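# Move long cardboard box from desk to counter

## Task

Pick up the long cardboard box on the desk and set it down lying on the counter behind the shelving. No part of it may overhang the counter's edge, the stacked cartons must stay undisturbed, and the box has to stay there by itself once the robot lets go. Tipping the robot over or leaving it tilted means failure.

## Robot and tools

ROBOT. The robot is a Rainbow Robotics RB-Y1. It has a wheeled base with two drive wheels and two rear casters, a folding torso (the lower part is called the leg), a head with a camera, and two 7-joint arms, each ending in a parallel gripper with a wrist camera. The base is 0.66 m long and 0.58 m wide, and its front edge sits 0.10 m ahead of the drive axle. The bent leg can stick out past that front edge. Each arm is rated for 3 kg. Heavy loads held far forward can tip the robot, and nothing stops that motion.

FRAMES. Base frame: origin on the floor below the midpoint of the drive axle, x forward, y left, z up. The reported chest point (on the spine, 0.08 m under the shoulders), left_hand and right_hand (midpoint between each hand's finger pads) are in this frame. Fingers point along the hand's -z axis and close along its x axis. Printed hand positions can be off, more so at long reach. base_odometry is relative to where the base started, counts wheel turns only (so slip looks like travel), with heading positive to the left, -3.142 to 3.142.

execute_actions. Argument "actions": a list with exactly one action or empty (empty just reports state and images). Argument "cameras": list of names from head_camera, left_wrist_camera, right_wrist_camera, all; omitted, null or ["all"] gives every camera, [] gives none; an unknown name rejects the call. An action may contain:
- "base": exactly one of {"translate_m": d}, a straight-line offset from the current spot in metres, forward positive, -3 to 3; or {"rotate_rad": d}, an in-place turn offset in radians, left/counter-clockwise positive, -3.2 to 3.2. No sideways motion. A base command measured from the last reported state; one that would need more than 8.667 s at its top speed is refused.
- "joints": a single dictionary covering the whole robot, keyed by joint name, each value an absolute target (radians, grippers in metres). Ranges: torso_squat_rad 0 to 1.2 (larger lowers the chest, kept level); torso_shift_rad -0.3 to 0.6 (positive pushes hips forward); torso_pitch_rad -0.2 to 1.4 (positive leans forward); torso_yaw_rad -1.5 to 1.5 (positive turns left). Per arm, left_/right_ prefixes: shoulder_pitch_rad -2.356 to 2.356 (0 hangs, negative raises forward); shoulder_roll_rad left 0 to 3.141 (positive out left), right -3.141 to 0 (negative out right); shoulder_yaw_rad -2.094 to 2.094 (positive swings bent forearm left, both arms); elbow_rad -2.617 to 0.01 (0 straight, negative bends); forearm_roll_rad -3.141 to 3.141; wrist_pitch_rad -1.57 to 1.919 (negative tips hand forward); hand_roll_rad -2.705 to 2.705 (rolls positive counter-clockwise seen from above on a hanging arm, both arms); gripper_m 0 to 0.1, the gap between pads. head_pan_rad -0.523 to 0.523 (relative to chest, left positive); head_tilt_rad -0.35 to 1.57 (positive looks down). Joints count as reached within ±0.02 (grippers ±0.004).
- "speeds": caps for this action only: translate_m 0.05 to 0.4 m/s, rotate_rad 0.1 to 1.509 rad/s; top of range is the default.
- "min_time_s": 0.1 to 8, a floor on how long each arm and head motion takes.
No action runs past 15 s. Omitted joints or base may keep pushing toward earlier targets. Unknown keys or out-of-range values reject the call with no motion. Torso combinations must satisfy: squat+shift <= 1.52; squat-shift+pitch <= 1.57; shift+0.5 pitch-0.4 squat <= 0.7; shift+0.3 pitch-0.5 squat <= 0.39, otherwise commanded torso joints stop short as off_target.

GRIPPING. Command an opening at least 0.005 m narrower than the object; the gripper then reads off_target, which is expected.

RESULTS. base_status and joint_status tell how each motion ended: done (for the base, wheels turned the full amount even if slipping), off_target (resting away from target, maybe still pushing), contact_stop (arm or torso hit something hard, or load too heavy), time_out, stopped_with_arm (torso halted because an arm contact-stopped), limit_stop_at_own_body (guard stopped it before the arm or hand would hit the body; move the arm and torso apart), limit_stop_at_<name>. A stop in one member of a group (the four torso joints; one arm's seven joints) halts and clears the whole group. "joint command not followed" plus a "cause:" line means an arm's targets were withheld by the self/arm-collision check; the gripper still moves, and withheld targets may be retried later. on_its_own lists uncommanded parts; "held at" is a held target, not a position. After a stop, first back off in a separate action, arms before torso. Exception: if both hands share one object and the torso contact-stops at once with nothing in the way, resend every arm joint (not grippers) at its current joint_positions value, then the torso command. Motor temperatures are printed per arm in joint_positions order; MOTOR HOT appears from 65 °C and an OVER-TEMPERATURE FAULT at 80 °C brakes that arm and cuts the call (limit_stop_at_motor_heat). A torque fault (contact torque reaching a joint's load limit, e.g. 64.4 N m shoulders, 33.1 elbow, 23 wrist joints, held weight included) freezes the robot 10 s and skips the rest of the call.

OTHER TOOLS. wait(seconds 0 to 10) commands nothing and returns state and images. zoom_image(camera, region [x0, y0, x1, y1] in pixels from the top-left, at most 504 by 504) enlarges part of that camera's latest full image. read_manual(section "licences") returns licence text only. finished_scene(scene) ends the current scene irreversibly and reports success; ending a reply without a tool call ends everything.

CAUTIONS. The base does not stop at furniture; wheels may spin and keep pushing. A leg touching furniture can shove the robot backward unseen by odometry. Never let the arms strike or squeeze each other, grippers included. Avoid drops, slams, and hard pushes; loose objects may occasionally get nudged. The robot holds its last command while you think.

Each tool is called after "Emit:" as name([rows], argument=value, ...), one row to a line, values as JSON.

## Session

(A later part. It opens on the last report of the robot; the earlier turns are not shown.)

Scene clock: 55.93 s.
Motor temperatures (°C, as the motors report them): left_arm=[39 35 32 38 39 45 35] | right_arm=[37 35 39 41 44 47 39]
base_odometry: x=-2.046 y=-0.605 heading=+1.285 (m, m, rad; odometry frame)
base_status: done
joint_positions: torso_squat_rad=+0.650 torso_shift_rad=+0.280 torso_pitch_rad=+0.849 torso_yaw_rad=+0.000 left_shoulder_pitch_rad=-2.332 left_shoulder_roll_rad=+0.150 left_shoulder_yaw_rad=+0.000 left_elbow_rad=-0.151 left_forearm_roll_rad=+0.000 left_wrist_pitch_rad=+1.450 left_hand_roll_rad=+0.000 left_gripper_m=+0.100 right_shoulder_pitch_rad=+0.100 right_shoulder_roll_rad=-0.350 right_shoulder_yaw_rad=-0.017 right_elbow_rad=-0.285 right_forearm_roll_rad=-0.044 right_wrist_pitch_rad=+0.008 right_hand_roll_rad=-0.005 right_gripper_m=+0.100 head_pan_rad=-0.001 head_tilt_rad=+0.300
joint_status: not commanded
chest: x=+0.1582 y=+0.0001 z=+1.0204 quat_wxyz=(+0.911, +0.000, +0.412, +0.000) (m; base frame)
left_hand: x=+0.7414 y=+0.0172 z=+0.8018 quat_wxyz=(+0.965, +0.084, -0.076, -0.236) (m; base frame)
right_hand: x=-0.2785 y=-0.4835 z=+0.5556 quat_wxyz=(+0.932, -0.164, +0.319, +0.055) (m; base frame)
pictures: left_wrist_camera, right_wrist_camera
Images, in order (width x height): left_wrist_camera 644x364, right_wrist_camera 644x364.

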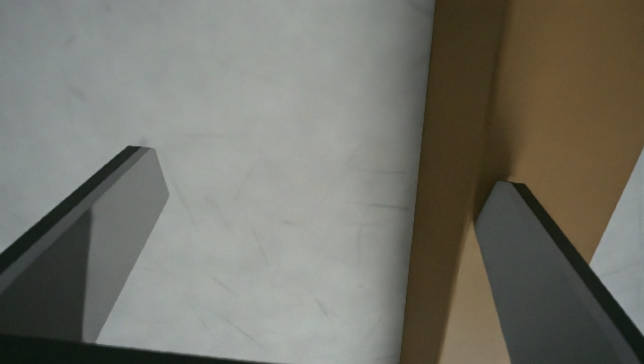

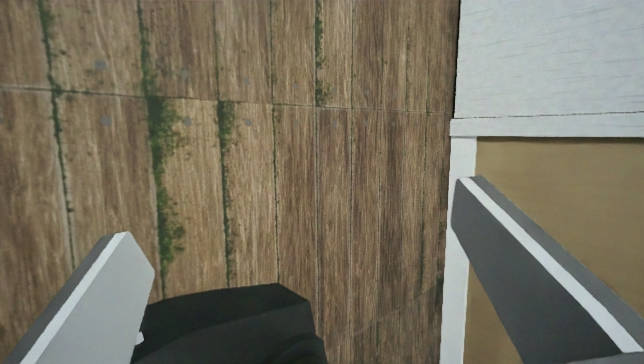

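Emit:
execute_actions([
  {"joints":{"torso_squat_rad":0.45}},
], cameras=[])

Emit:
execute_actions([
  {"base":{"translate_m":0.09},"speeds":{"translate_m":0.06}},
], cameras=["left_wrist_camera","right_wrist_camera"])

Emit:
execute_actions([
  {"joints":{"torso_squat_rad":0.65}},
])

Scene clock: 57.53 s.
Motor temperatures (°C, as the motors report them): left_arm=[39 35 32 38 39 45 35] | right_arm=[37 35 39 41 44 47 39]
base_odometry: x=-2.046 y=-0.605 heading=+1.285 (m, m, rad; odometry frame)
base_status: not commanded
joint_positions: torso_squat_rad=+0.450 torso_shift_rad=+0.280 torso_pitch_rad=+0.850 torso_yaw_rad=+0.000 left_shoulder_pitch_rad=-2.330 left_shoulder_roll_rad=+0.150 left_shoulder_yaw_rad=+0.000 left_elbow_rad=-0.150 left_forearm_roll_rad=+0.000 left_wrist_pitch_rad=+1.450 left_hand_roll_rad=+0.000 left_gripper_m=+0.100 right_shoulder_pitch_rad=+0.100 right_shoulder_roll_rad=-0.350 right_shoulder_yaw_rad=-0.017 right_elbow_rad=-0.285 right_forearm_roll_rad=-0.044 right_wrist_pitch_rad=+0.008 right_hand_roll_rad=-0.005 right_gripper_m=+0.100 head_pan_rad=-0.001 head_tilt_rad=+0.300
joint_status: all done
chest: x=+0.1786 y=+0.0001 z=+1.0905 quat_wxyz=(+0.911, +0.000, +0.412, +0.000) (m; base frame)
left_hand: x=+0.7612 y=+0.0175 z=+0.8708 quat_wxyz=(+0.965, +0.084, -0.075, -0.236) (m; base frame)
right_hand: x=-0.2584 y=-0.4835 z=+0.6259 quat_wxyz=(+0.932, -0.164, +0.320, +0.055) (m; base frame)
pictures: none
No camera images: the call's "cameras" was empty. Leave "cameras" out to get every camera's image.

Scene clock: 59.73 s.
Motor temperatures (°C, as the motors report them): left_arm=[39 35 32 38 39 45 35] | right_arm=[37 35 39 41 44 47 39]
base_odometry: x=-2.021 y=-0.518 heading=+1.285 (m, m, rad; odometry frame)
base_status: done
joint_positions: torso_squat_rad=+0.450 torso_shift_rad=+0.280 torso_pitch_rad=+0.850 torso_yaw_rad=+0.000 left_shoulder_pitch_rad=-2.330 left_shoulder_roll_rad=+0.150 left_shoulder_yaw_rad=+0.000 left_elbow_rad=-0.150 left_forearm_roll_rad=+0.000 left_wrist_pitch_rad=+1.450 left_hand_roll_rad=+0.000 left_gripper_m=+0.100 right_shoulder_pitch_rad=+0.100 right_shoulder_roll_rad=-0.350 right_shoulder_yaw_rad=-0.017 right_elbow_rad=-0.285 right_forearm_roll_rad=-0.044 right_wrist_pitch_rad=+0.008 right_hand_roll_rad=-0.005 right_gripper_m=+0.100 head_pan_rad=-0.001 head_tilt_rad=+0.300
joint_status: not commanded
chest: x=+0.1786 y=+0.0001 z=+1.0905 quat_wxyz=(+0.911, +0.000, +0.412, +0.000) (m; base frame)
left_hand: x=+0.7612 y=+0.0175 z=+0.8707 quat_wxyz=(+0.965, +0.084, -0.075, -0.236) (m; base frame)
right_hand: x=-0.2584 y=-0.4835 z=+0.6259 quat_wxyz=(+0.932, -0.164, +0.319, +0.055) (m; base frame)
pictures: left_wrist_camera, right_wrist_camera
Images, in order (width x height): left_wrist_camera 644x364, right_wrist_camera 644x364.

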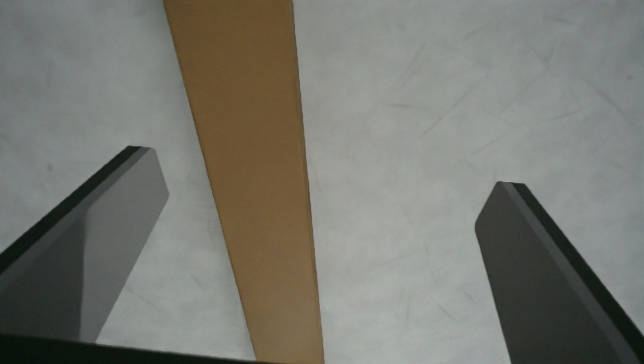

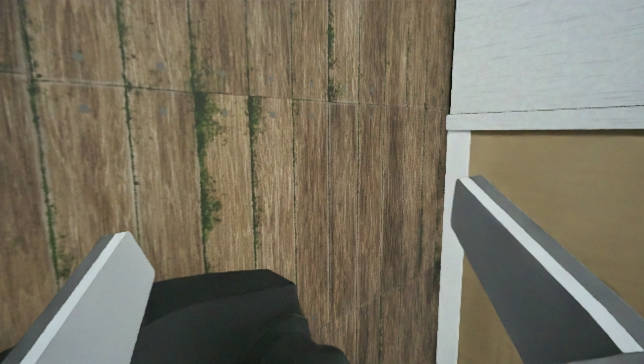

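Scene clock: 61.20 s.
Motor temperatures (°C, as the motors report them): left_arm=[39 35 32 38 39 45 35] | right_arm=[37 35 39 41 44 47 39]
base_odometry: x=-2.021 y=-0.518 heading=+1.285 (m, m, rad; odometry frame)
base_status: not commanded
joint_positions: torso_squat_rad=+0.650 torso_shift_rad=+0.280 torso_pitch_rad=+0.850 torso_yaw_rad=+0.000 left_shoulder_pitch_rad=-2.330 left_shoulder_roll_rad=+0.150 left_shoulder_yaw_rad=+0.000 left_elbow_rad=-0.150 left_forearm_roll_rad=+0.000 left_wrist_pitch_rad=+1.450 left_hand_roll_rad=+0.000 left_gripper_m=+0.100 right_shoulder_pitch_rad=+0.100 right_shoulder_roll_rad=-0.350 right_shoulder_yaw_rad=-0.017 right_elbow_rad=-0.285 right_forearm_roll_rad=-0.044 right_wrist_pitch_rad=+0.008 right_hand_roll_rad=-0.005 right_gripper_m=+0.100 head_pan_rad=-0.001 head_tilt_rad=+0.300
joint_status: all done
chest: x=+0.1584 y=+0.0001 z=+1.0203 quat_wxyz=(+0.911, +0.000, +0.412, +0.000) (m; base frame)
left_hand: x=+0.7410 y=+0.0175 z=+0.8006 quat_wxyz=(+0.965, +0.084, -0.075, -0.236) (m; base frame)
right_hand: x=-0.2786 y=-0.4835 z=+0.5557 quat_wxyz=(+0.932, -0.164, +0.319, +0.055) (m; base frame)
pictures: head_camera, left_wrist_camera, right_wrist_camera
Images, in order (width x height): head_camera 896x504, left_wrist_camera 644x364, right_wrist_camera 644x364.

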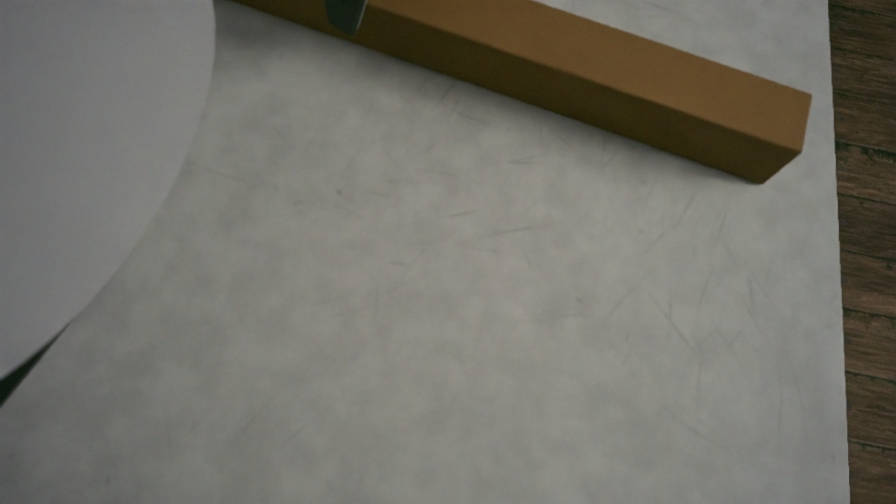

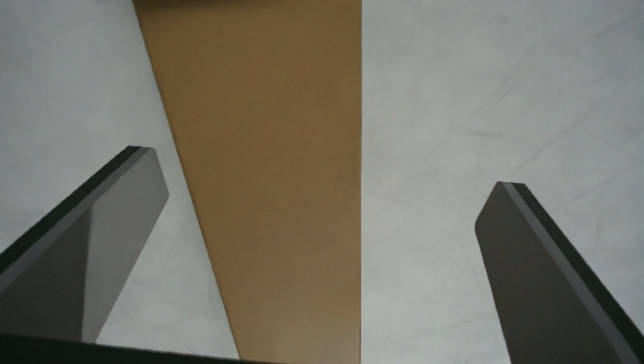

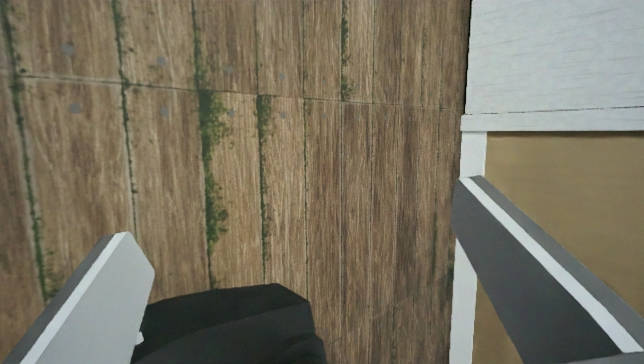

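Emit:
execute_actions([
  {"joints":{"torso_squat_rad":0.83}},
], cameras=["left_wrist_camera"])

Emit:
execute_actions([
  {"joints":{"left_gripper_m":0.03}},
], cameras=["left_wrist_camera"])

Emit:
execute_actions([
  {"joints":{"torso_squat_rad":0.5}},
])

Scene clock: 62.43 s.
Motor temperatures (°C, as the motors report them): left_arm=[39 35 32 38 39 45 35] | right_arm=[37 35 39 41 44 47 39]
base_odometry: x=-2.021 y=-0.519 heading=+1.285 (m, m, rad; odometry frame)
base_status: not commanded
joint_positions: torso_squat_rad=+0.752 torso_shift_rad=+0.278 torso_pitch_rad=+0.845 torso_yaw_rad=+0.000 left_shoulder_pitch_rad=-2.334 left_shoulder_roll_rad=+0.151 left_shoulder_yaw_rad=+0.000 left_elbow_rad=-0.152 left_forearm_roll_rad=+0.000 left_wrist_pitch_rad=+1.450 left_hand_roll_rad=+0.000 left_gripper_m=+0.100 right_shoulder_pitch_rad=+0.100 right_shoulder_roll_rad=-0.350 right_shoulder_yaw_rad=-0.017 right_elbow_rad=-0.285 right_forearm_roll_rad=-0.044 right_wrist_pitch_rad=+0.008 right_hand_roll_rad=-0.005 right_gripper_m=+0.100 head_pan_rad=-0.001 head_tilt_rad=+0.300
joint_status: torso_squat_rad contact_stop (moved +0.102 of +0.180)
on_its_own: torso_squat_rad is held at +0.752, not at your +0.830, since a contact_stop
chest: x=+0.1437 y=+0.0001 z=+0.9773 quat_wxyz=(+0.912, +0.000, +0.410, +0.000) (m; base frame)
left_hand: x=+0.7287 y=+0.0169 z=+0.7631 quat_wxyz=(+0.965, +0.085, -0.080, -0.236) (m; base frame)
right_hand: x=-0.2910 y=-0.4833 z=+0.5105 quat_wxyz=(+0.932, -0.164, +0.317, +0.055) (m; base frame)
pictures: left_wrist_camera
Images, in order (width x height): left_wrist_camera 644x364.

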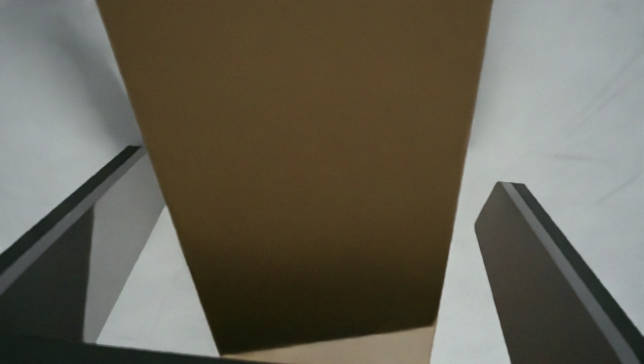

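not run: a stop came earlier in this reply.

not run: a stop came earlier in this reply.

Fingers touch the desk. Back off slightly, grip, lift.

Emit:
execute_actions([
  {"joints":{"torso_squat_rad":0.73}},
], cameras=[])

Emit:
execute_actions([
  {"joints":{"left_gripper_m":0.03}},
], cameras=["left_wrist_camera"])

Emit:
execute_actions([
  {"joints":{"torso_squat_rad":0.45}},
])

Scene clock: 63.53 s.
Motor temperatures (°C, as the motors report them): left_arm=[39 35 32 38 39 45 35] | right_arm=[37 35 39 41 44 47 39]
base_odometry: x=-2.021 y=-0.519 heading=+1.285 (m, m, rad; odometry frame)
base_status: not commanded
joint_positions: torso_squat_rad=+0.730 torso_shift_rad=+0.279 torso_pitch_rad=+0.847 torso_yaw_rad=+0.000 left_shoulder_pitch_rad=-2.331 left_shoulder_roll_rad=+0.150 left_shoulder_yaw_rad=+0.000 left_elbow_rad=-0.150 left_forearm_roll_rad=+0.000 left_wrist_pitch_rad=+1.450 left_hand_roll_rad=+0.000 left_gripper_m=+0.100 right_shoulder_pitch_rad=+0.100 right_shoulder_roll_rad=-0.350 right_shoulder_yaw_rad=-0.017 right_elbow_rad=-0.285 right_forearm_roll_rad=-0.044 right_wrist_pitch_rad=+0.008 right_hand_roll_rad=-0.005 right_gripper_m=+0.100 head_pan_rad=-0.001 head_tilt_rad=+0.300
joint_status: all done
chest: x=+0.1472 y=+0.0001 z=+0.9870 quat_wxyz=(+0.912, +0.000, +0.411, +0.000) (m; base frame)
left_hand: x=+0.7307 y=+0.0176 z=+0.7693 quat_wxyz=(+0.965, +0.085, -0.077, -0.236) (m; base frame)
right_hand: x=-0.2882 y=-0.4833 z=+0.5208 quat_wxyz=(+0.932, -0.164, +0.318, +0.055) (m; base frame)
pictures: none
No camera images: the call's "cameras" was empty. Leave "cameras" out to get every camera's image.

Scene clock: 64.73 s.
Motor temperatures (°C, as the motors report them): left_arm=[39 35 32 38 39 45 35] | right_arm=[37 35 39 41 44 47 39]
base_odometry: x=-2.021 y=-0.519 heading=+1.285 (m, m, rad; odometry frame)
base_status: not commanded
joint_positions: torso_squat_rad=+0.730 torso_shift_rad=+0.279 torso_pitch_rad=+0.847 torso_yaw_rad=+0.000 left_shoulder_pitch_rad=-2.331 left_shoulder_roll_rad=+0.150 left_shoulder_yaw_rad=+0.000 left_elbow_rad=-0.150 left_forearm_roll_rad=+0.000 left_wrist_pitch_rad=+1.450 left_hand_roll_rad=+0.000 left_gripper_m=+0.055 right_shoulder_pitch_rad=+0.100 right_shoulder_roll_rad=-0.350 right_shoulder_yaw_rad=-0.017 right_elbow_rad=-0.285 right_forearm_roll_rad=-0.044 right_wrist_pitch_rad=+0.008 right_hand_roll_rad=-0.005 right_gripper_m=+0.100 head_pan_rad=-0.001 head_tilt_rad=+0.300
joint_status: left_gripper_m off_target (ended at +0.055, target +0.030)
chest: x=+0.1472 y=+0.0001 z=+0.9870 quat_wxyz=(+0.912, +0.000, +0.411, +0.000) (m; base frame)
left_hand: x=+0.7307 y=+0.0176 z=+0.7693 quat_wxyz=(+0.965, +0.085, -0.077, -0.236) (m; base frame)
right_hand: x=-0.2882 y=-0.4833 z=+0.5208 quat_wxyz=(+0.932, -0.164, +0.318, +0.055) (m; base frame)
pictures: left_wrist_camera
Images, in order (width x height): left_wrist_camera 644x364.

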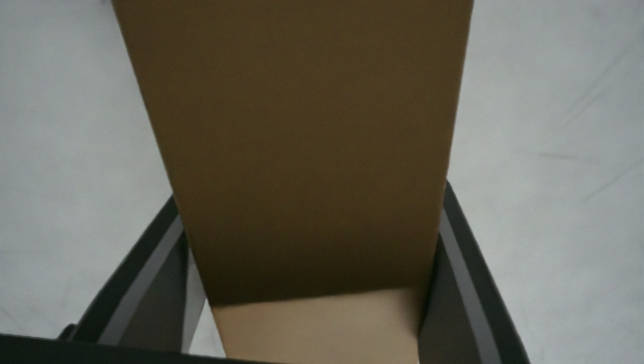

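Scene clock: 66.50 s.
Motor temperatures (°C, as the motors report them): left_arm=[39 35 32 38 39 45 35] | right_arm=[37 35 39 41 44 47 39]
base_odometry: x=-2.021 y=-0.519 heading=+1.285 (m, m, rad; odometry frame)
base_status: not commanded
joint_positions: torso_squat_rad=+0.450 torso_shift_rad=+0.279 torso_pitch_rad=+0.847 torso_yaw_rad=+0.000 left_shoulder_pitch_rad=-2.330 left_shoulder_roll_rad=+0.150 left_shoulder_yaw_rad=+0.000 left_elbow_rad=-0.150 left_forearm_roll_rad=+0.000 left_wrist_pitch_rad=+1.450 left_hand_roll_rad=+0.000 left_gripper_m=+0.055 right_shoulder_pitch_rad=+0.100 right_shoulder_roll_rad=-0.350 right_shoulder_yaw_rad=-0.017 right_elbow_rad=-0.285 right_forearm_roll_rad=-0.044 right_wrist_pitch_rad=+0.008 right_hand_roll_rad=-0.005 right_gripper_m=+0.100 head_pan_rad=-0.001 head_tilt_rad=+0.300
joint_status: all done
chest: x=+0.1772 y=+0.0001 z=+1.0915 quat_wxyz=(+0.912, +0.000, +0.411, +0.000) (m; base frame)
left_hand: x=+0.7605 y=+0.0177 z=+0.8735 quat_wxyz=(+0.965, +0.085, -0.076, -0.236) (m; base frame)
right_hand: x=-0.2584 y=-0.4833 z=+0.6254 quat_wxyz=(+0.932, -0.164, +0.318, +0.055) (m; base frame)
pictures: head_camera, left_wrist_camera, right_wrist_camera
Images, in order (width x height): head_camera 896x504, left_wrist_camera 644x364, right_wrist_camera 644x364.

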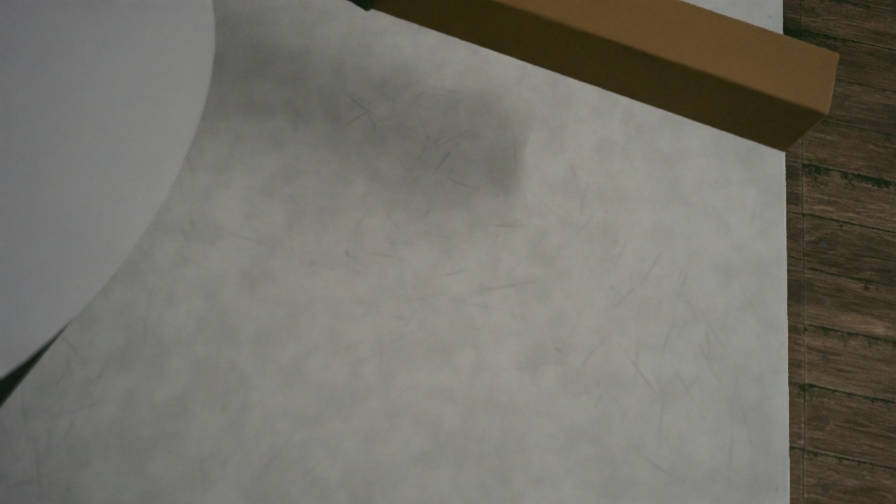

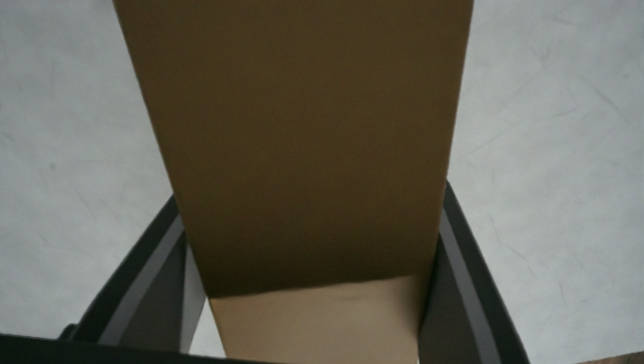

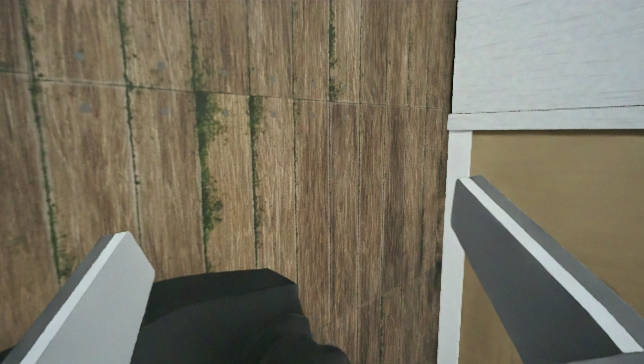

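Emit:
execute_actions([
  {"base":{"translate_m":-0.4},"speeds":{"translate_m":0.2},"joints":{"torso_squat_rad":0.3,"torso_shift_rad":0,"torso_pitch_rad":0.2,"left_shoulder_pitch_rad":-1.0,"left_shoulder_roll_rad":0.1,"left_elbow_rad":-0.9,"left_wrist_pitch_rad":1.7,"head_tilt_rad":0.5},"min_time_s":3},
])

Scene clock: 69.93 s.
Motor temperatures (°C, as the motors report them): left_arm=[39 35 32 38 39 45 35] | right_arm=[37 35 39 41 44 47 39]
base_odometry: x=-2.134 y=-0.902 heading=+1.283 (m, m, rad; odometry frame)
base_status: done
joint_positions: torso_squat_rad=+0.300 torso_shift_rad=+0.000 torso_pitch_rad=+0.200 torso_yaw_rad=+0.000 left_shoulder_pitch_rad=-1.000 left_shoulder_roll_rad=+0.100 left_shoulder_yaw_rad=+0.000 left_elbow_rad=-0.900 left_forearm_roll_rad=+0.000 left_wrist_pitch_rad=+1.700 left_hand_roll_rad=+0.000 left_gripper_m=+0.055 right_shoulder_pitch_rad=+0.100 right_shoulder_roll_rad=-0.350 right_shoulder_yaw_rad=-0.017 right_elbow_rad=-0.285 right_forearm_roll_rad=-0.044 right_wrist_pitch_rad=+0.008 right_hand_roll_rad=-0.005 right_gripper_m=+0.100 head_pan_rad=-0.001 head_tilt_rad=+0.500
joint_status: all done
chest: x=-0.1666 y=+0.0001 z=+1.2525 quat_wxyz=(+0.995, +0.000, +0.100, +0.000) (m; base frame)
left_hand: x=+0.3063 y=+0.1743 z=+0.9118 quat_wxyz=(+0.989, +0.084, +0.018, -0.122) (m; base frame)
right_hand: x=-0.2333 y=-0.4833 z=+0.6181 quat_wxyz=(+0.985, -0.173, +0.005, +0.000) (m; base frame)
pictures: head_camera, left_wrist_camera, right_wrist_camera
Images, in order (width x height): head_camera 896x504, left_wrist_camera 644x364, right_wrist_camera 644x364.

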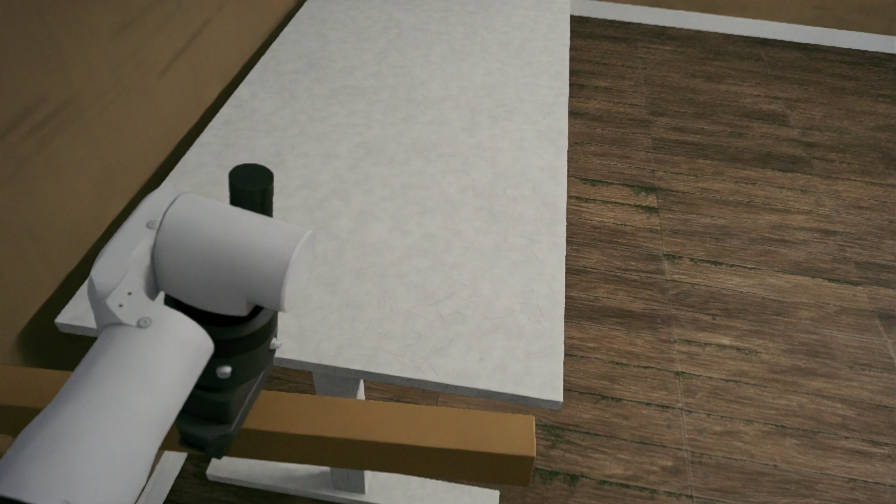

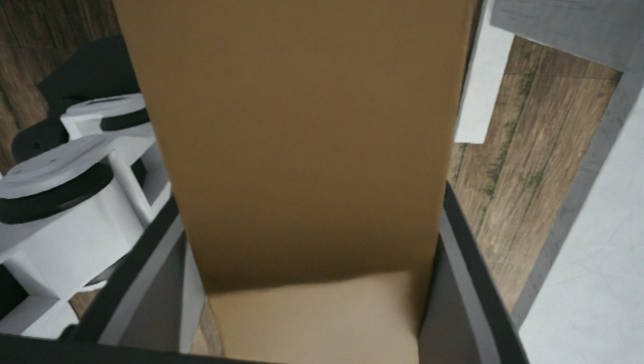

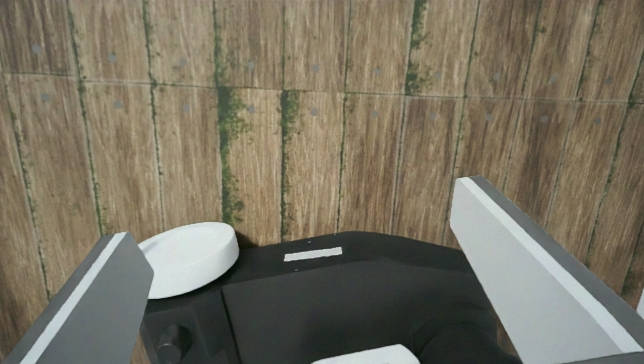

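Emit:
execute_actions([
  {"base":{"rotate_rad":-1.78},"speeds":{"rotate_rad":0.6},"joints":{"head_tilt_rad":0.15}},
])

Scene clock: 74.70 s.
Motor temperatures (°C, as the motors report them): left_arm=[39 35 32 38 39 45 35] | right_arm=[37 35 39 41 44 47 39]
base_odometry: x=-2.134 y=-0.902 heading=-0.496 (m, m, rad; odometry frame)
base_status: done
joint_positions: torso_squat_rad=+0.300 torso_shift_rad=+0.000 torso_pitch_rad=+0.200 torso_yaw_rad=+0.000 left_shoulder_pitch_rad=-1.000 left_shoulder_roll_rad=+0.100 left_shoulder_yaw_rad=+0.000 left_elbow_rad=-0.900 left_forearm_roll_rad=+0.000 left_wrist_pitch_rad=+1.700 left_hand_roll_rad=+0.000 left_gripper_m=+0.055 right_shoulder_pitch_rad=+0.100 right_shoulder_roll_rad=-0.350 right_shoulder_yaw_rad=-0.017 right_elbow_rad=-0.285 right_forearm_roll_rad=-0.044 right_wrist_pitch_rad=+0.008 right_hand_roll_rad=-0.005 right_gripper_m=+0.100 head_pan_rad=-0.001 head_tilt_rad=+0.150
joint_status: all done
chest: x=-0.1666 y=+0.0001 z=+1.2525 quat_wxyz=(+0.995, +0.000, +0.100, +0.000) (m; base frame)
left_hand: x=+0.3063 y=+0.1742 z=+0.9118 quat_wxyz=(+0.989, +0.084, +0.018, -0.122) (m; base frame)
right_hand: x=-0.2332 y=-0.4833 z=+0.6181 quat_wxyz=(+0.985, -0.173, +0.005, +0.000) (m; base frame)
pictures: head_camera, left_wrist_camera, right_wrist_camera
Images, in order (width x height): head_camera 896x504, left_wrist_camera 644x364, right_wrist_camera 644x364.

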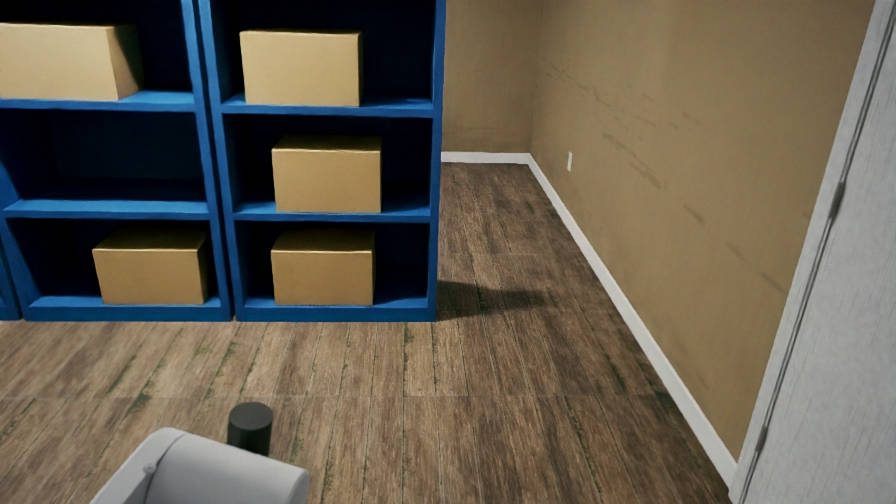

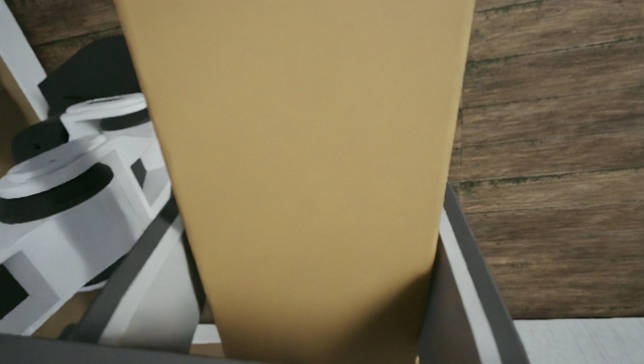

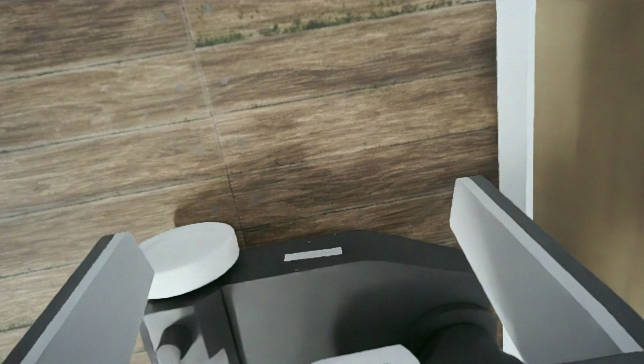

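Emit:
execute_actions([
  {"base":{"rotate_rad":-0.3},"joints":{"left_hand_roll_rad":-1.33,"right_shoulder_roll_rad":-0.06,"right_shoulder_pitch_rad":-0.2},"min_time_s":2},
], cameras=["head_camera"])

Emit:
execute_actions([
  {"base":{"translate_m":1.3}},
], cameras=[])

Emit:
execute_actions([
  {"base":{"rotate_rad":0.35},"joints":{"head_tilt_rad":0.45}},
], cameras=["head_camera"])

Scene clock: 77.23 s.
Motor temperatures (°C, as the motors report them): left_arm=[39 35 32 38 39 45 35] | right_arm=[37 35 39 41 44 47 39]
base_odometry: x=-2.134 y=-0.902 heading=-0.796 (m, m, rad; odometry frame)
base_status: done
joint_positions: torso_squat_rad=+0.300 torso_shift_rad=+0.000 torso_pitch_rad=+0.200 torso_yaw_rad=+0.000 left_shoulder_pitch_rad=-1.000 left_shoulder_roll_rad=+0.100 left_shoulder_yaw_rad=+0.000 left_elbow_rad=-0.900 left_forearm_roll_rad=+0.000 left_wrist_pitch_rad=+1.700 left_hand_roll_rad=-1.330 left_gripper_m=+0.055 right_shoulder_pitch_rad=-0.200 right_shoulder_roll_rad=-0.060 right_shoulder_yaw_rad=-0.017 right_elbow_rad=-0.285 right_forearm_roll_rad=-0.044 right_wrist_pitch_rad=+0.008 right_hand_roll_rad=-0.005 right_gripper_m=+0.100 head_pan_rad=-0.001 head_tilt_rad=+0.150
joint_status: all done
chest: x=-0.1666 y=+0.0002 z=+1.2525 quat_wxyz=(+0.995, +0.000, +0.100, +0.000) (m; base frame)
left_hand: x=+0.3063 y=+0.1742 z=+0.9118 quat_wxyz=(+0.703, +0.055, +0.066, -0.706) (m; base frame)
right_hand: x=-0.0207 y=-0.2533 z=+0.5784 quat_wxyz=(+0.991, -0.020, -0.134, +0.004) (m; base frame)
pictures: head_camera
Images, in order (width x height): head_camera 896x504.

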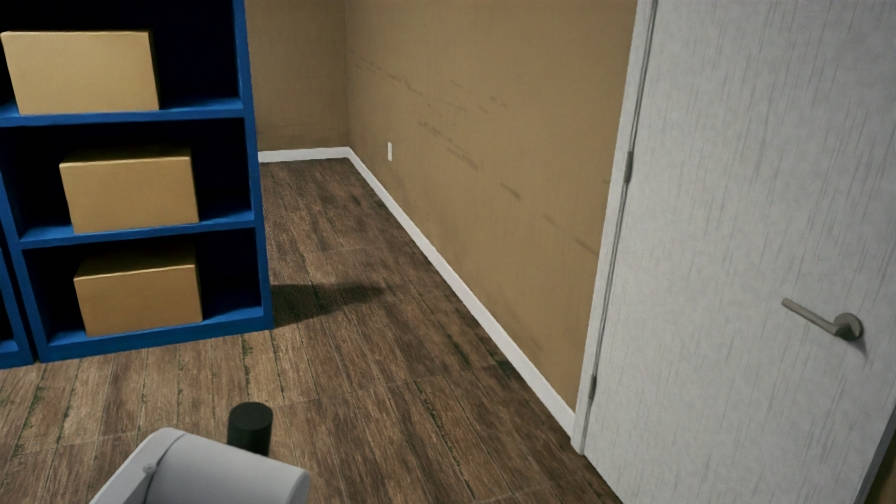

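Scene clock: 82.03 s.
Motor temperatures (°C, as the motors report them): left_arm=[39 35 32 38 39 45 35] | right_arm=[37 35 39 41 44 47 39]
base_odometry: x=-1.224 y=-1.831 heading=-0.796 (m, m, rad; odometry frame)
base_status: done
joint_positions: torso_squat_rad=+0.300 torso_shift_rad=+0.000 torso_pitch_rad=+0.200 torso_yaw_rad=+0.000 left_shoulder_pitch_rad=-1.000 left_shoulder_roll_rad=+0.100 left_shoulder_yaw_rad=+0.000 left_elbow_rad=-0.900 left_forearm_roll_rad=+0.000 left_wrist_pitch_rad=+1.700 left_hand_roll_rad=-1.330 left_gripper_m=+0.055 right_shoulder_pitch_rad=-0.200 right_shoulder_roll_rad=-0.060 right_shoulder_yaw_rad=-0.017 right_elbow_rad=-0.285 right_forearm_roll_rad=-0.044 right_wrist_pitch_rad=+0.008 right_hand_roll_rad=-0.005 right_gripper_m=+0.100 head_pan_rad=-0.001 head_tilt_rad=+0.150
joint_status: not commanded
chest: x=-0.1665 y=+0.0002 z=+1.2525 quat_wxyz=(+0.995, +0.000, +0.100, +0.000) (m; base frame)
left_hand: x=+0.3063 y=+0.1742 z=+0.9117 quat_wxyz=(+0.703, +0.055, +0.066, -0.706) (m; base frame)
right_hand: x=-0.0204 y=-0.2533 z=+0.5785 quat_wxyz=(+0.991, -0.020, -0.134, +0.004) (m; base frame)
pictures: none
No camera images: the call's "cameras" was empty. Leave "cameras" out to get every camera's image.

Scene clock: 84.17 s.
Motor temperatures (°C, as the motors report them): left_arm=[40 35 32 38 39 45 35] | right_arm=[37 35 39 41 44 47 39]
base_odometry: x=-1.224 y=-1.831 heading=-0.446 (m, m, rad; odometry frame)
base_status: done
joint_positions: torso_squat_rad=+0.300 torso_shift_rad=+0.000 torso_pitch_rad=+0.200 torso_yaw_rad=+0.000 left_shoulder_pitch_rad=-1.000 left_shoulder_roll_rad=+0.100 left_shoulder_yaw_rad=+0.000 left_elbow_rad=-0.900 left_forearm_roll_rad=+0.000 left_wrist_pitch_rad=+1.700 left_hand_roll_rad=-1.330 left_gripper_m=+0.055 right_shoulder_pitch_rad=-0.200 right_shoulder_roll_rad=-0.060 right_shoulder_yaw_rad=-0.017 right_elbow_rad=-0.285 right_forearm_roll_rad=-0.044 right_wrist_pitch_rad=+0.008 right_hand_roll_rad=-0.005 right_gripper_m=+0.100 head_pan_rad=-0.001 head_tilt_rad=+0.450
joint_status: all done
chest: x=-0.1665 y=+0.0001 z=+1.2525 quat_wxyz=(+0.995, +0.000, +0.100, +0.000) (m; base frame)
left_hand: x=+0.3063 y=+0.1742 z=+0.9117 quat_wxyz=(+0.703, +0.055, +0.066, -0.706) (m; base frame)
right_hand: x=-0.0204 y=-0.2533 z=+0.5784 quat_wxyz=(+0.991, -0.019, -0.134, +0.004) (m; base frame)
pictures: head_camera
Images, in order (width x height): head_camera 896x504.

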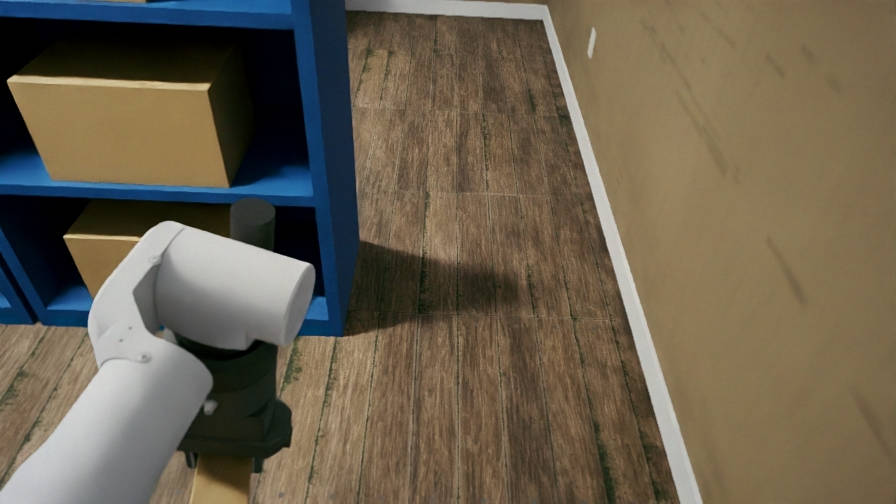

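Emit:
execute_actions([
  {"base":{"rotate_rad":-0.15}},
], cameras=[])

Emit:
execute_actions([
  {"base":{"translate_m":0.75}},
], cameras=[])

Emit:
execute_actions([
  {"base":{"rotate_rad":0.15}},
])

Scene clock: 86.00 s.
Motor temperatures (°C, as the motors report them): left_arm=[40 35 32 38 39 45 35] | right_arm=[37 35 39 41 44 47 39]
base_odometry: x=-1.224 y=-1.831 heading=-0.596 (m, m, rad; odometry frame)
base_status: done
joint_positions: torso_squat_rad=+0.300 torso_shift_rad=+0.000 torso_pitch_rad=+0.200 torso_yaw_rad=+0.000 left_shoulder_pitch_rad=-1.000 left_shoulder_roll_rad=+0.100 left_shoulder_yaw_rad=+0.000 left_elbow_rad=-0.900 left_forearm_roll_rad=+0.000 left_wrist_pitch_rad=+1.700 left_hand_roll_rad=-1.330 left_gripper_m=+0.055 right_shoulder_pitch_rad=-0.200 right_shoulder_roll_rad=-0.060 right_shoulder_yaw_rad=-0.017 right_elbow_rad=-0.285 right_forearm_roll_rad=-0.044 right_wrist_pitch_rad=+0.008 right_hand_roll_rad=-0.005 right_gripper_m=+0.100 head_pan_rad=-0.001 head_tilt_rad=+0.450
joint_status: not commanded
chest: x=-0.1665 y=+0.0002 z=+1.2525 quat_wxyz=(+0.995, +0.000, +0.100, +0.000) (m; base frame)
left_hand: x=+0.3063 y=+0.1742 z=+0.9117 quat_wxyz=(+0.703, +0.055, +0.066, -0.706) (m; base frame)
right_hand: x=-0.0204 y=-0.2532 z=+0.5784 quat_wxyz=(+0.991, -0.019, -0.134, +0.004) (m; base frame)
pictures: none
No camera images: the call's "cameras" was empty. Leave "cameras" out to get every camera's image.

Scene clock: 89.33 s.
Motor temperatures (°C, as the motors report them): left_arm=[40 35 32 38 39 45 35] | right_arm=[37 35 39 41 44 47 39]
base_odometry: x=-0.603 y=-2.252 heading=-0.595 (m, m, rad; odometry frame)
base_status: done
joint_positions: torso_squat_rad=+0.300 torso_shift_rad=+0.000 torso_pitch_rad=+0.200 torso_yaw_rad=+0.000 left_shoulder_pitch_rad=-1.000 left_shoulder_roll_rad=+0.100 left_shoulder_yaw_rad=+0.000 left_elbow_rad=-0.900 left_forearm_roll_rad=+0.000 left_wrist_pitch_rad=+1.700 left_hand_roll_rad=-1.330 left_gripper_m=+0.055 right_shoulder_pitch_rad=-0.200 right_shoulder_roll_rad=-0.060 right_shoulder_yaw_rad=-0.017 right_elbow_rad=-0.285 right_forearm_roll_rad=-0.044 right_wrist_pitch_rad=+0.008 right_hand_roll_rad=-0.005 right_gripper_m=+0.100 head_pan_rad=-0.001 head_tilt_rad=+0.450
joint_status: not commanded
chest: x=-0.1665 y=+0.0002 z=+1.2525 quat_wxyz=(+0.995, +0.000, +0.100, +0.000) (m; base frame)
left_hand: x=+0.3063 y=+0.1742 z=+0.9117 quat_wxyz=(+0.703, +0.055, +0.066, -0.706) (m; base frame)
right_hand: x=-0.0204 y=-0.2532 z=+0.5784 quat_wxyz=(+0.991, -0.019, -0.134, +0.004) (m; base frame)
pictures: none
No camera images: the call's "cameras" was empty. Leave "cameras" out to get every camera's image.

Scene clock: 90.77 s.
Motor temperatures (°C, as the motors report them): left_arm=[40 35 32 38 39 45 35] | right_arm=[37 35 39 41 44 47 39]
base_odometry: x=-0.603 y=-2.252 heading=-0.445 (m, m, rad; odometry frame)
base_status: done
joint_positions: torso_squat_rad=+0.300 torso_shift_rad=+0.000 torso_pitch_rad=+0.200 torso_yaw_rad=+0.000 left_shoulder_pitch_rad=-1.000 left_shoulder_roll_rad=+0.100 left_shoulder_yaw_rad=+0.000 left_elbow_rad=-0.900 left_forearm_roll_rad=+0.000 left_wrist_pitch_rad=+1.700 left_hand_roll_rad=-1.330 left_gripper_m=+0.055 right_shoulder_pitch_rad=-0.200 right_shoulder_roll_rad=-0.060 right_shoulder_yaw_rad=-0.017 right_elbow_rad=-0.285 right_forearm_roll_rad=-0.044 right_wrist_pitch_rad=+0.008 right_hand_roll_rad=-0.005 right_gripper_m=+0.100 head_pan_rad=-0.001 head_tilt_rad=+0.450
joint_status: not commanded
chest: x=-0.1665 y=+0.0002 z=+1.2525 quat_wxyz=(+0.995, +0.000, +0.100, +0.000) (m; base frame)
left_hand: x=+0.3063 y=+0.1742 z=+0.9117 quat_wxyz=(+0.703, +0.055, +0.066, -0.706) (m; base frame)
right_hand: x=-0.0204 y=-0.2532 z=+0.5784 quat_wxyz=(+0.991, -0.019, -0.134, +0.004) (m; base frame)
pictures: head_camera, left_wrist_camera, right_wrist_camera
Images, in order (width x height): head_camera 896x504, left_wrist_camera 644x364, right_wrist_camera 644x364.

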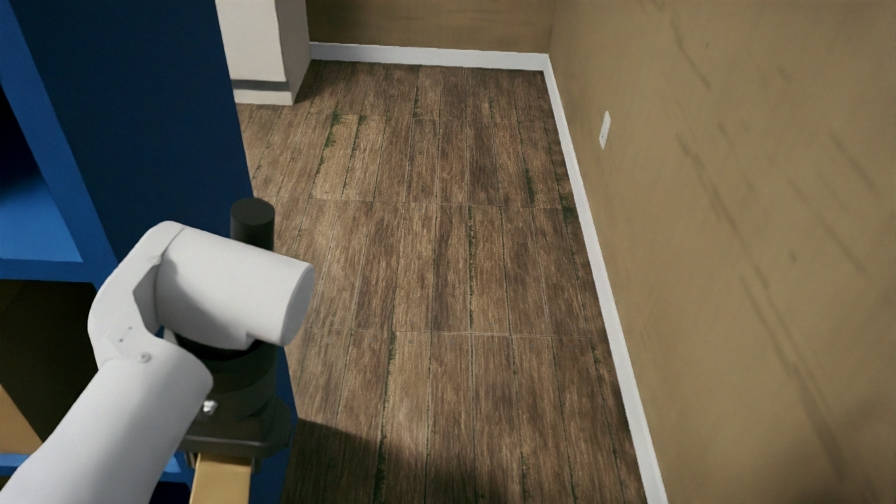

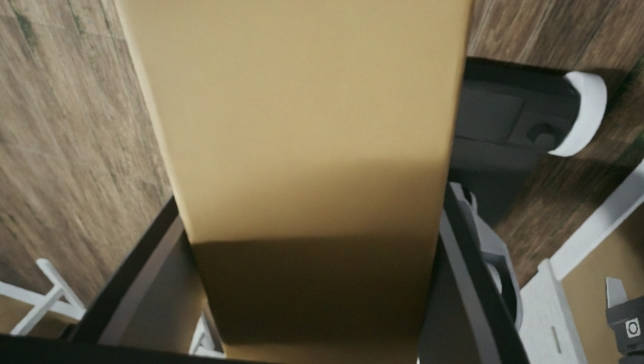

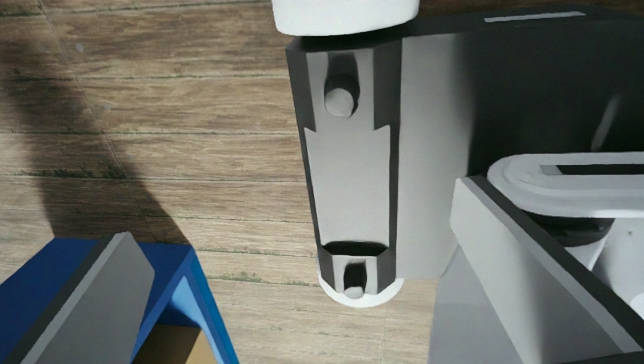

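Emit:
execute_actions([
  {"base":{"rotate_rad":-0.25}},
], cameras=[])

Emit:
execute_actions([
  {"base":{"translate_m":0.3}},
], cameras=[])

Emit:
execute_actions([
  {"base":{"rotate_rad":0.22},"joints":{"head_tilt_rad":0.75}},
])

Scene clock: 92.67 s.
Motor temperatures (°C, as the motors report them): left_arm=[40 35 32 38 39 45 35] | right_arm=[37 35 39 41 44 47 39]
base_odometry: x=-0.603 y=-2.252 heading=-0.695 (m, m, rad; odometry frame)
base_status: done
joint_positions: torso_squat_rad=+0.300 torso_shift_rad=+0.000 torso_pitch_rad=+0.200 torso_yaw_rad=+0.000 left_shoulder_pitch_rad=-1.000 left_shoulder_roll_rad=+0.100 left_shoulder_yaw_rad=+0.000 left_elbow_rad=-0.900 left_forearm_roll_rad=+0.000 left_wrist_pitch_rad=+1.700 left_hand_roll_rad=-1.330 left_gripper_m=+0.055 right_shoulder_pitch_rad=-0.200 right_shoulder_roll_rad=-0.060 right_shoulder_yaw_rad=-0.017 right_elbow_rad=-0.285 right_forearm_roll_rad=-0.044 right_wrist_pitch_rad=+0.008 right_hand_roll_rad=-0.005 right_gripper_m=+0.100 head_pan_rad=-0.001 head_tilt_rad=+0.450
joint_status: not commanded
chest: x=-0.1665 y=+0.0002 z=+1.2525 quat_wxyz=(+0.995, +0.000, +0.100, +0.000) (m; base frame)
left_hand: x=+0.3063 y=+0.1742 z=+0.9117 quat_wxyz=(+0.703, +0.055, +0.066, -0.706) (m; base frame)
right_hand: x=-0.0204 y=-0.2532 z=+0.5784 quat_wxyz=(+0.991, -0.019, -0.134, +0.004) (m; base frame)
pictures: none
No camera images: the call's "cameras" was empty. Leave "cameras" out to get every camera's image.

Scene clock: 94.87 s.
Motor temperatures (°C, as the motors report them): left_arm=[40 35 32 38 39 45 35] | right_arm=[37 35 39 41 44 47 39]
base_odometry: x=-0.373 y=-2.444 heading=-0.695 (m, m, rad; odometry frame)
base_status: done
joint_positions: torso_squat_rad=+0.300 torso_shift_rad=+0.000 torso_pitch_rad=+0.200 torso_yaw_rad=+0.000 left_shoulder_pitch_rad=-1.000 left_shoulder_roll_rad=+0.100 left_shoulder_yaw_rad=+0.000 left_elbow_rad=-0.900 left_forearm_roll_rad=+0.000 left_wrist_pitch_rad=+1.700 left_hand_roll_rad=-1.330 left_gripper_m=+0.055 right_shoulder_pitch_rad=-0.200 right_shoulder_roll_rad=-0.060 right_shoulder_yaw_rad=-0.017 right_elbow_rad=-0.285 right_forearm_roll_rad=-0.044 right_wrist_pitch_rad=+0.008 right_hand_roll_rad=-0.005 right_gripper_m=+0.100 head_pan_rad=-0.001 head_tilt_rad=+0.450
joint_status: not commanded
chest: x=-0.1665 y=+0.0002 z=+1.2525 quat_wxyz=(+0.995, +0.000, +0.100, +0.000) (m; base frame)
left_hand: x=+0.3063 y=+0.1742 z=+0.9117 quat_wxyz=(+0.703, +0.055, +0.066, -0.706) (m; base frame)
right_hand: x=-0.0204 y=-0.2532 z=+0.5784 quat_wxyz=(+0.991, -0.019, -0.134, +0.004) (m; base frame)
pictures: none
No camera images: the call's "cameras" was empty. Leave "cameras" out to get every camera's image.

Scene clock: 96.53 s.
Motor temperatures (°C, as the motors report them): left_arm=[40 35 32 38 39 45 35] | right_arm=[37 35 39 41 44 47 39]
base_odometry: x=-0.372 y=-2.444 heading=-0.475 (m, m, rad; odometry frame)
base_status: done
joint_positions: torso_squat_rad=+0.300 torso_shift_rad=+0.000 torso_pitch_rad=+0.200 torso_yaw_rad=+0.000 left_shoulder_pitch_rad=-1.000 left_shoulder_roll_rad=+0.100 left_shoulder_yaw_rad=+0.000 left_elbow_rad=-0.900 left_forearm_roll_rad=+0.000 left_wrist_pitch_rad=+1.700 left_hand_roll_rad=-1.330 left_gripper_m=+0.055 right_shoulder_pitch_rad=-0.200 right_shoulder_roll_rad=-0.060 right_shoulder_yaw_rad=-0.017 right_elbow_rad=-0.285 right_forearm_roll_rad=-0.044 right_wrist_pitch_rad=+0.008 right_hand_roll_rad=-0.005 right_gripper_m=+0.100 head_pan_rad=-0.001 head_tilt_rad=+0.750
joint_status: all done
chest: x=-0.1665 y=+0.0001 z=+1.2525 quat_wxyz=(+0.995, +0.000, +0.100, +0.000) (m; base frame)
left_hand: x=+0.3063 y=+0.1742 z=+0.9117 quat_wxyz=(+0.703, +0.055, +0.066, -0.706) (m; base frame)
right_hand: x=-0.0204 y=-0.2532 z=+0.5784 quat_wxyz=(+0.991, -0.019, -0.134, +0.004) (m; base frame)
pictures: head_camera, left_wrist_camera, right_wrist_camera
Images, in order (width x height): head_camera 896x504, left_wrist_camera 644x364, right_wrist_camera 644x364.

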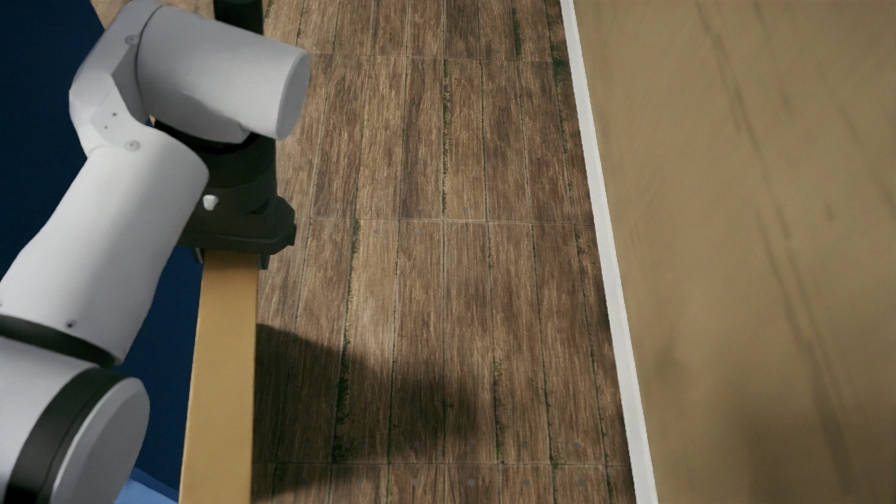

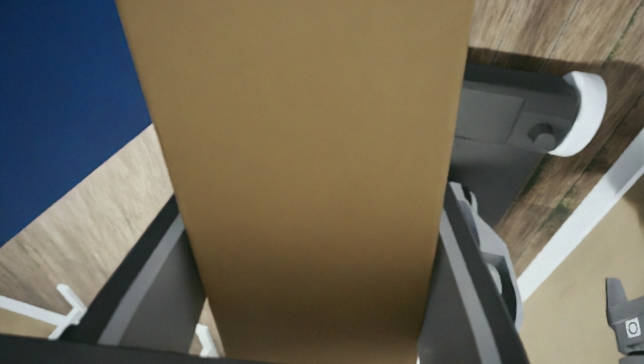

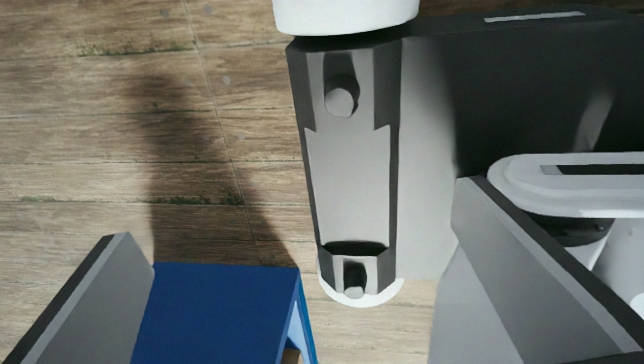

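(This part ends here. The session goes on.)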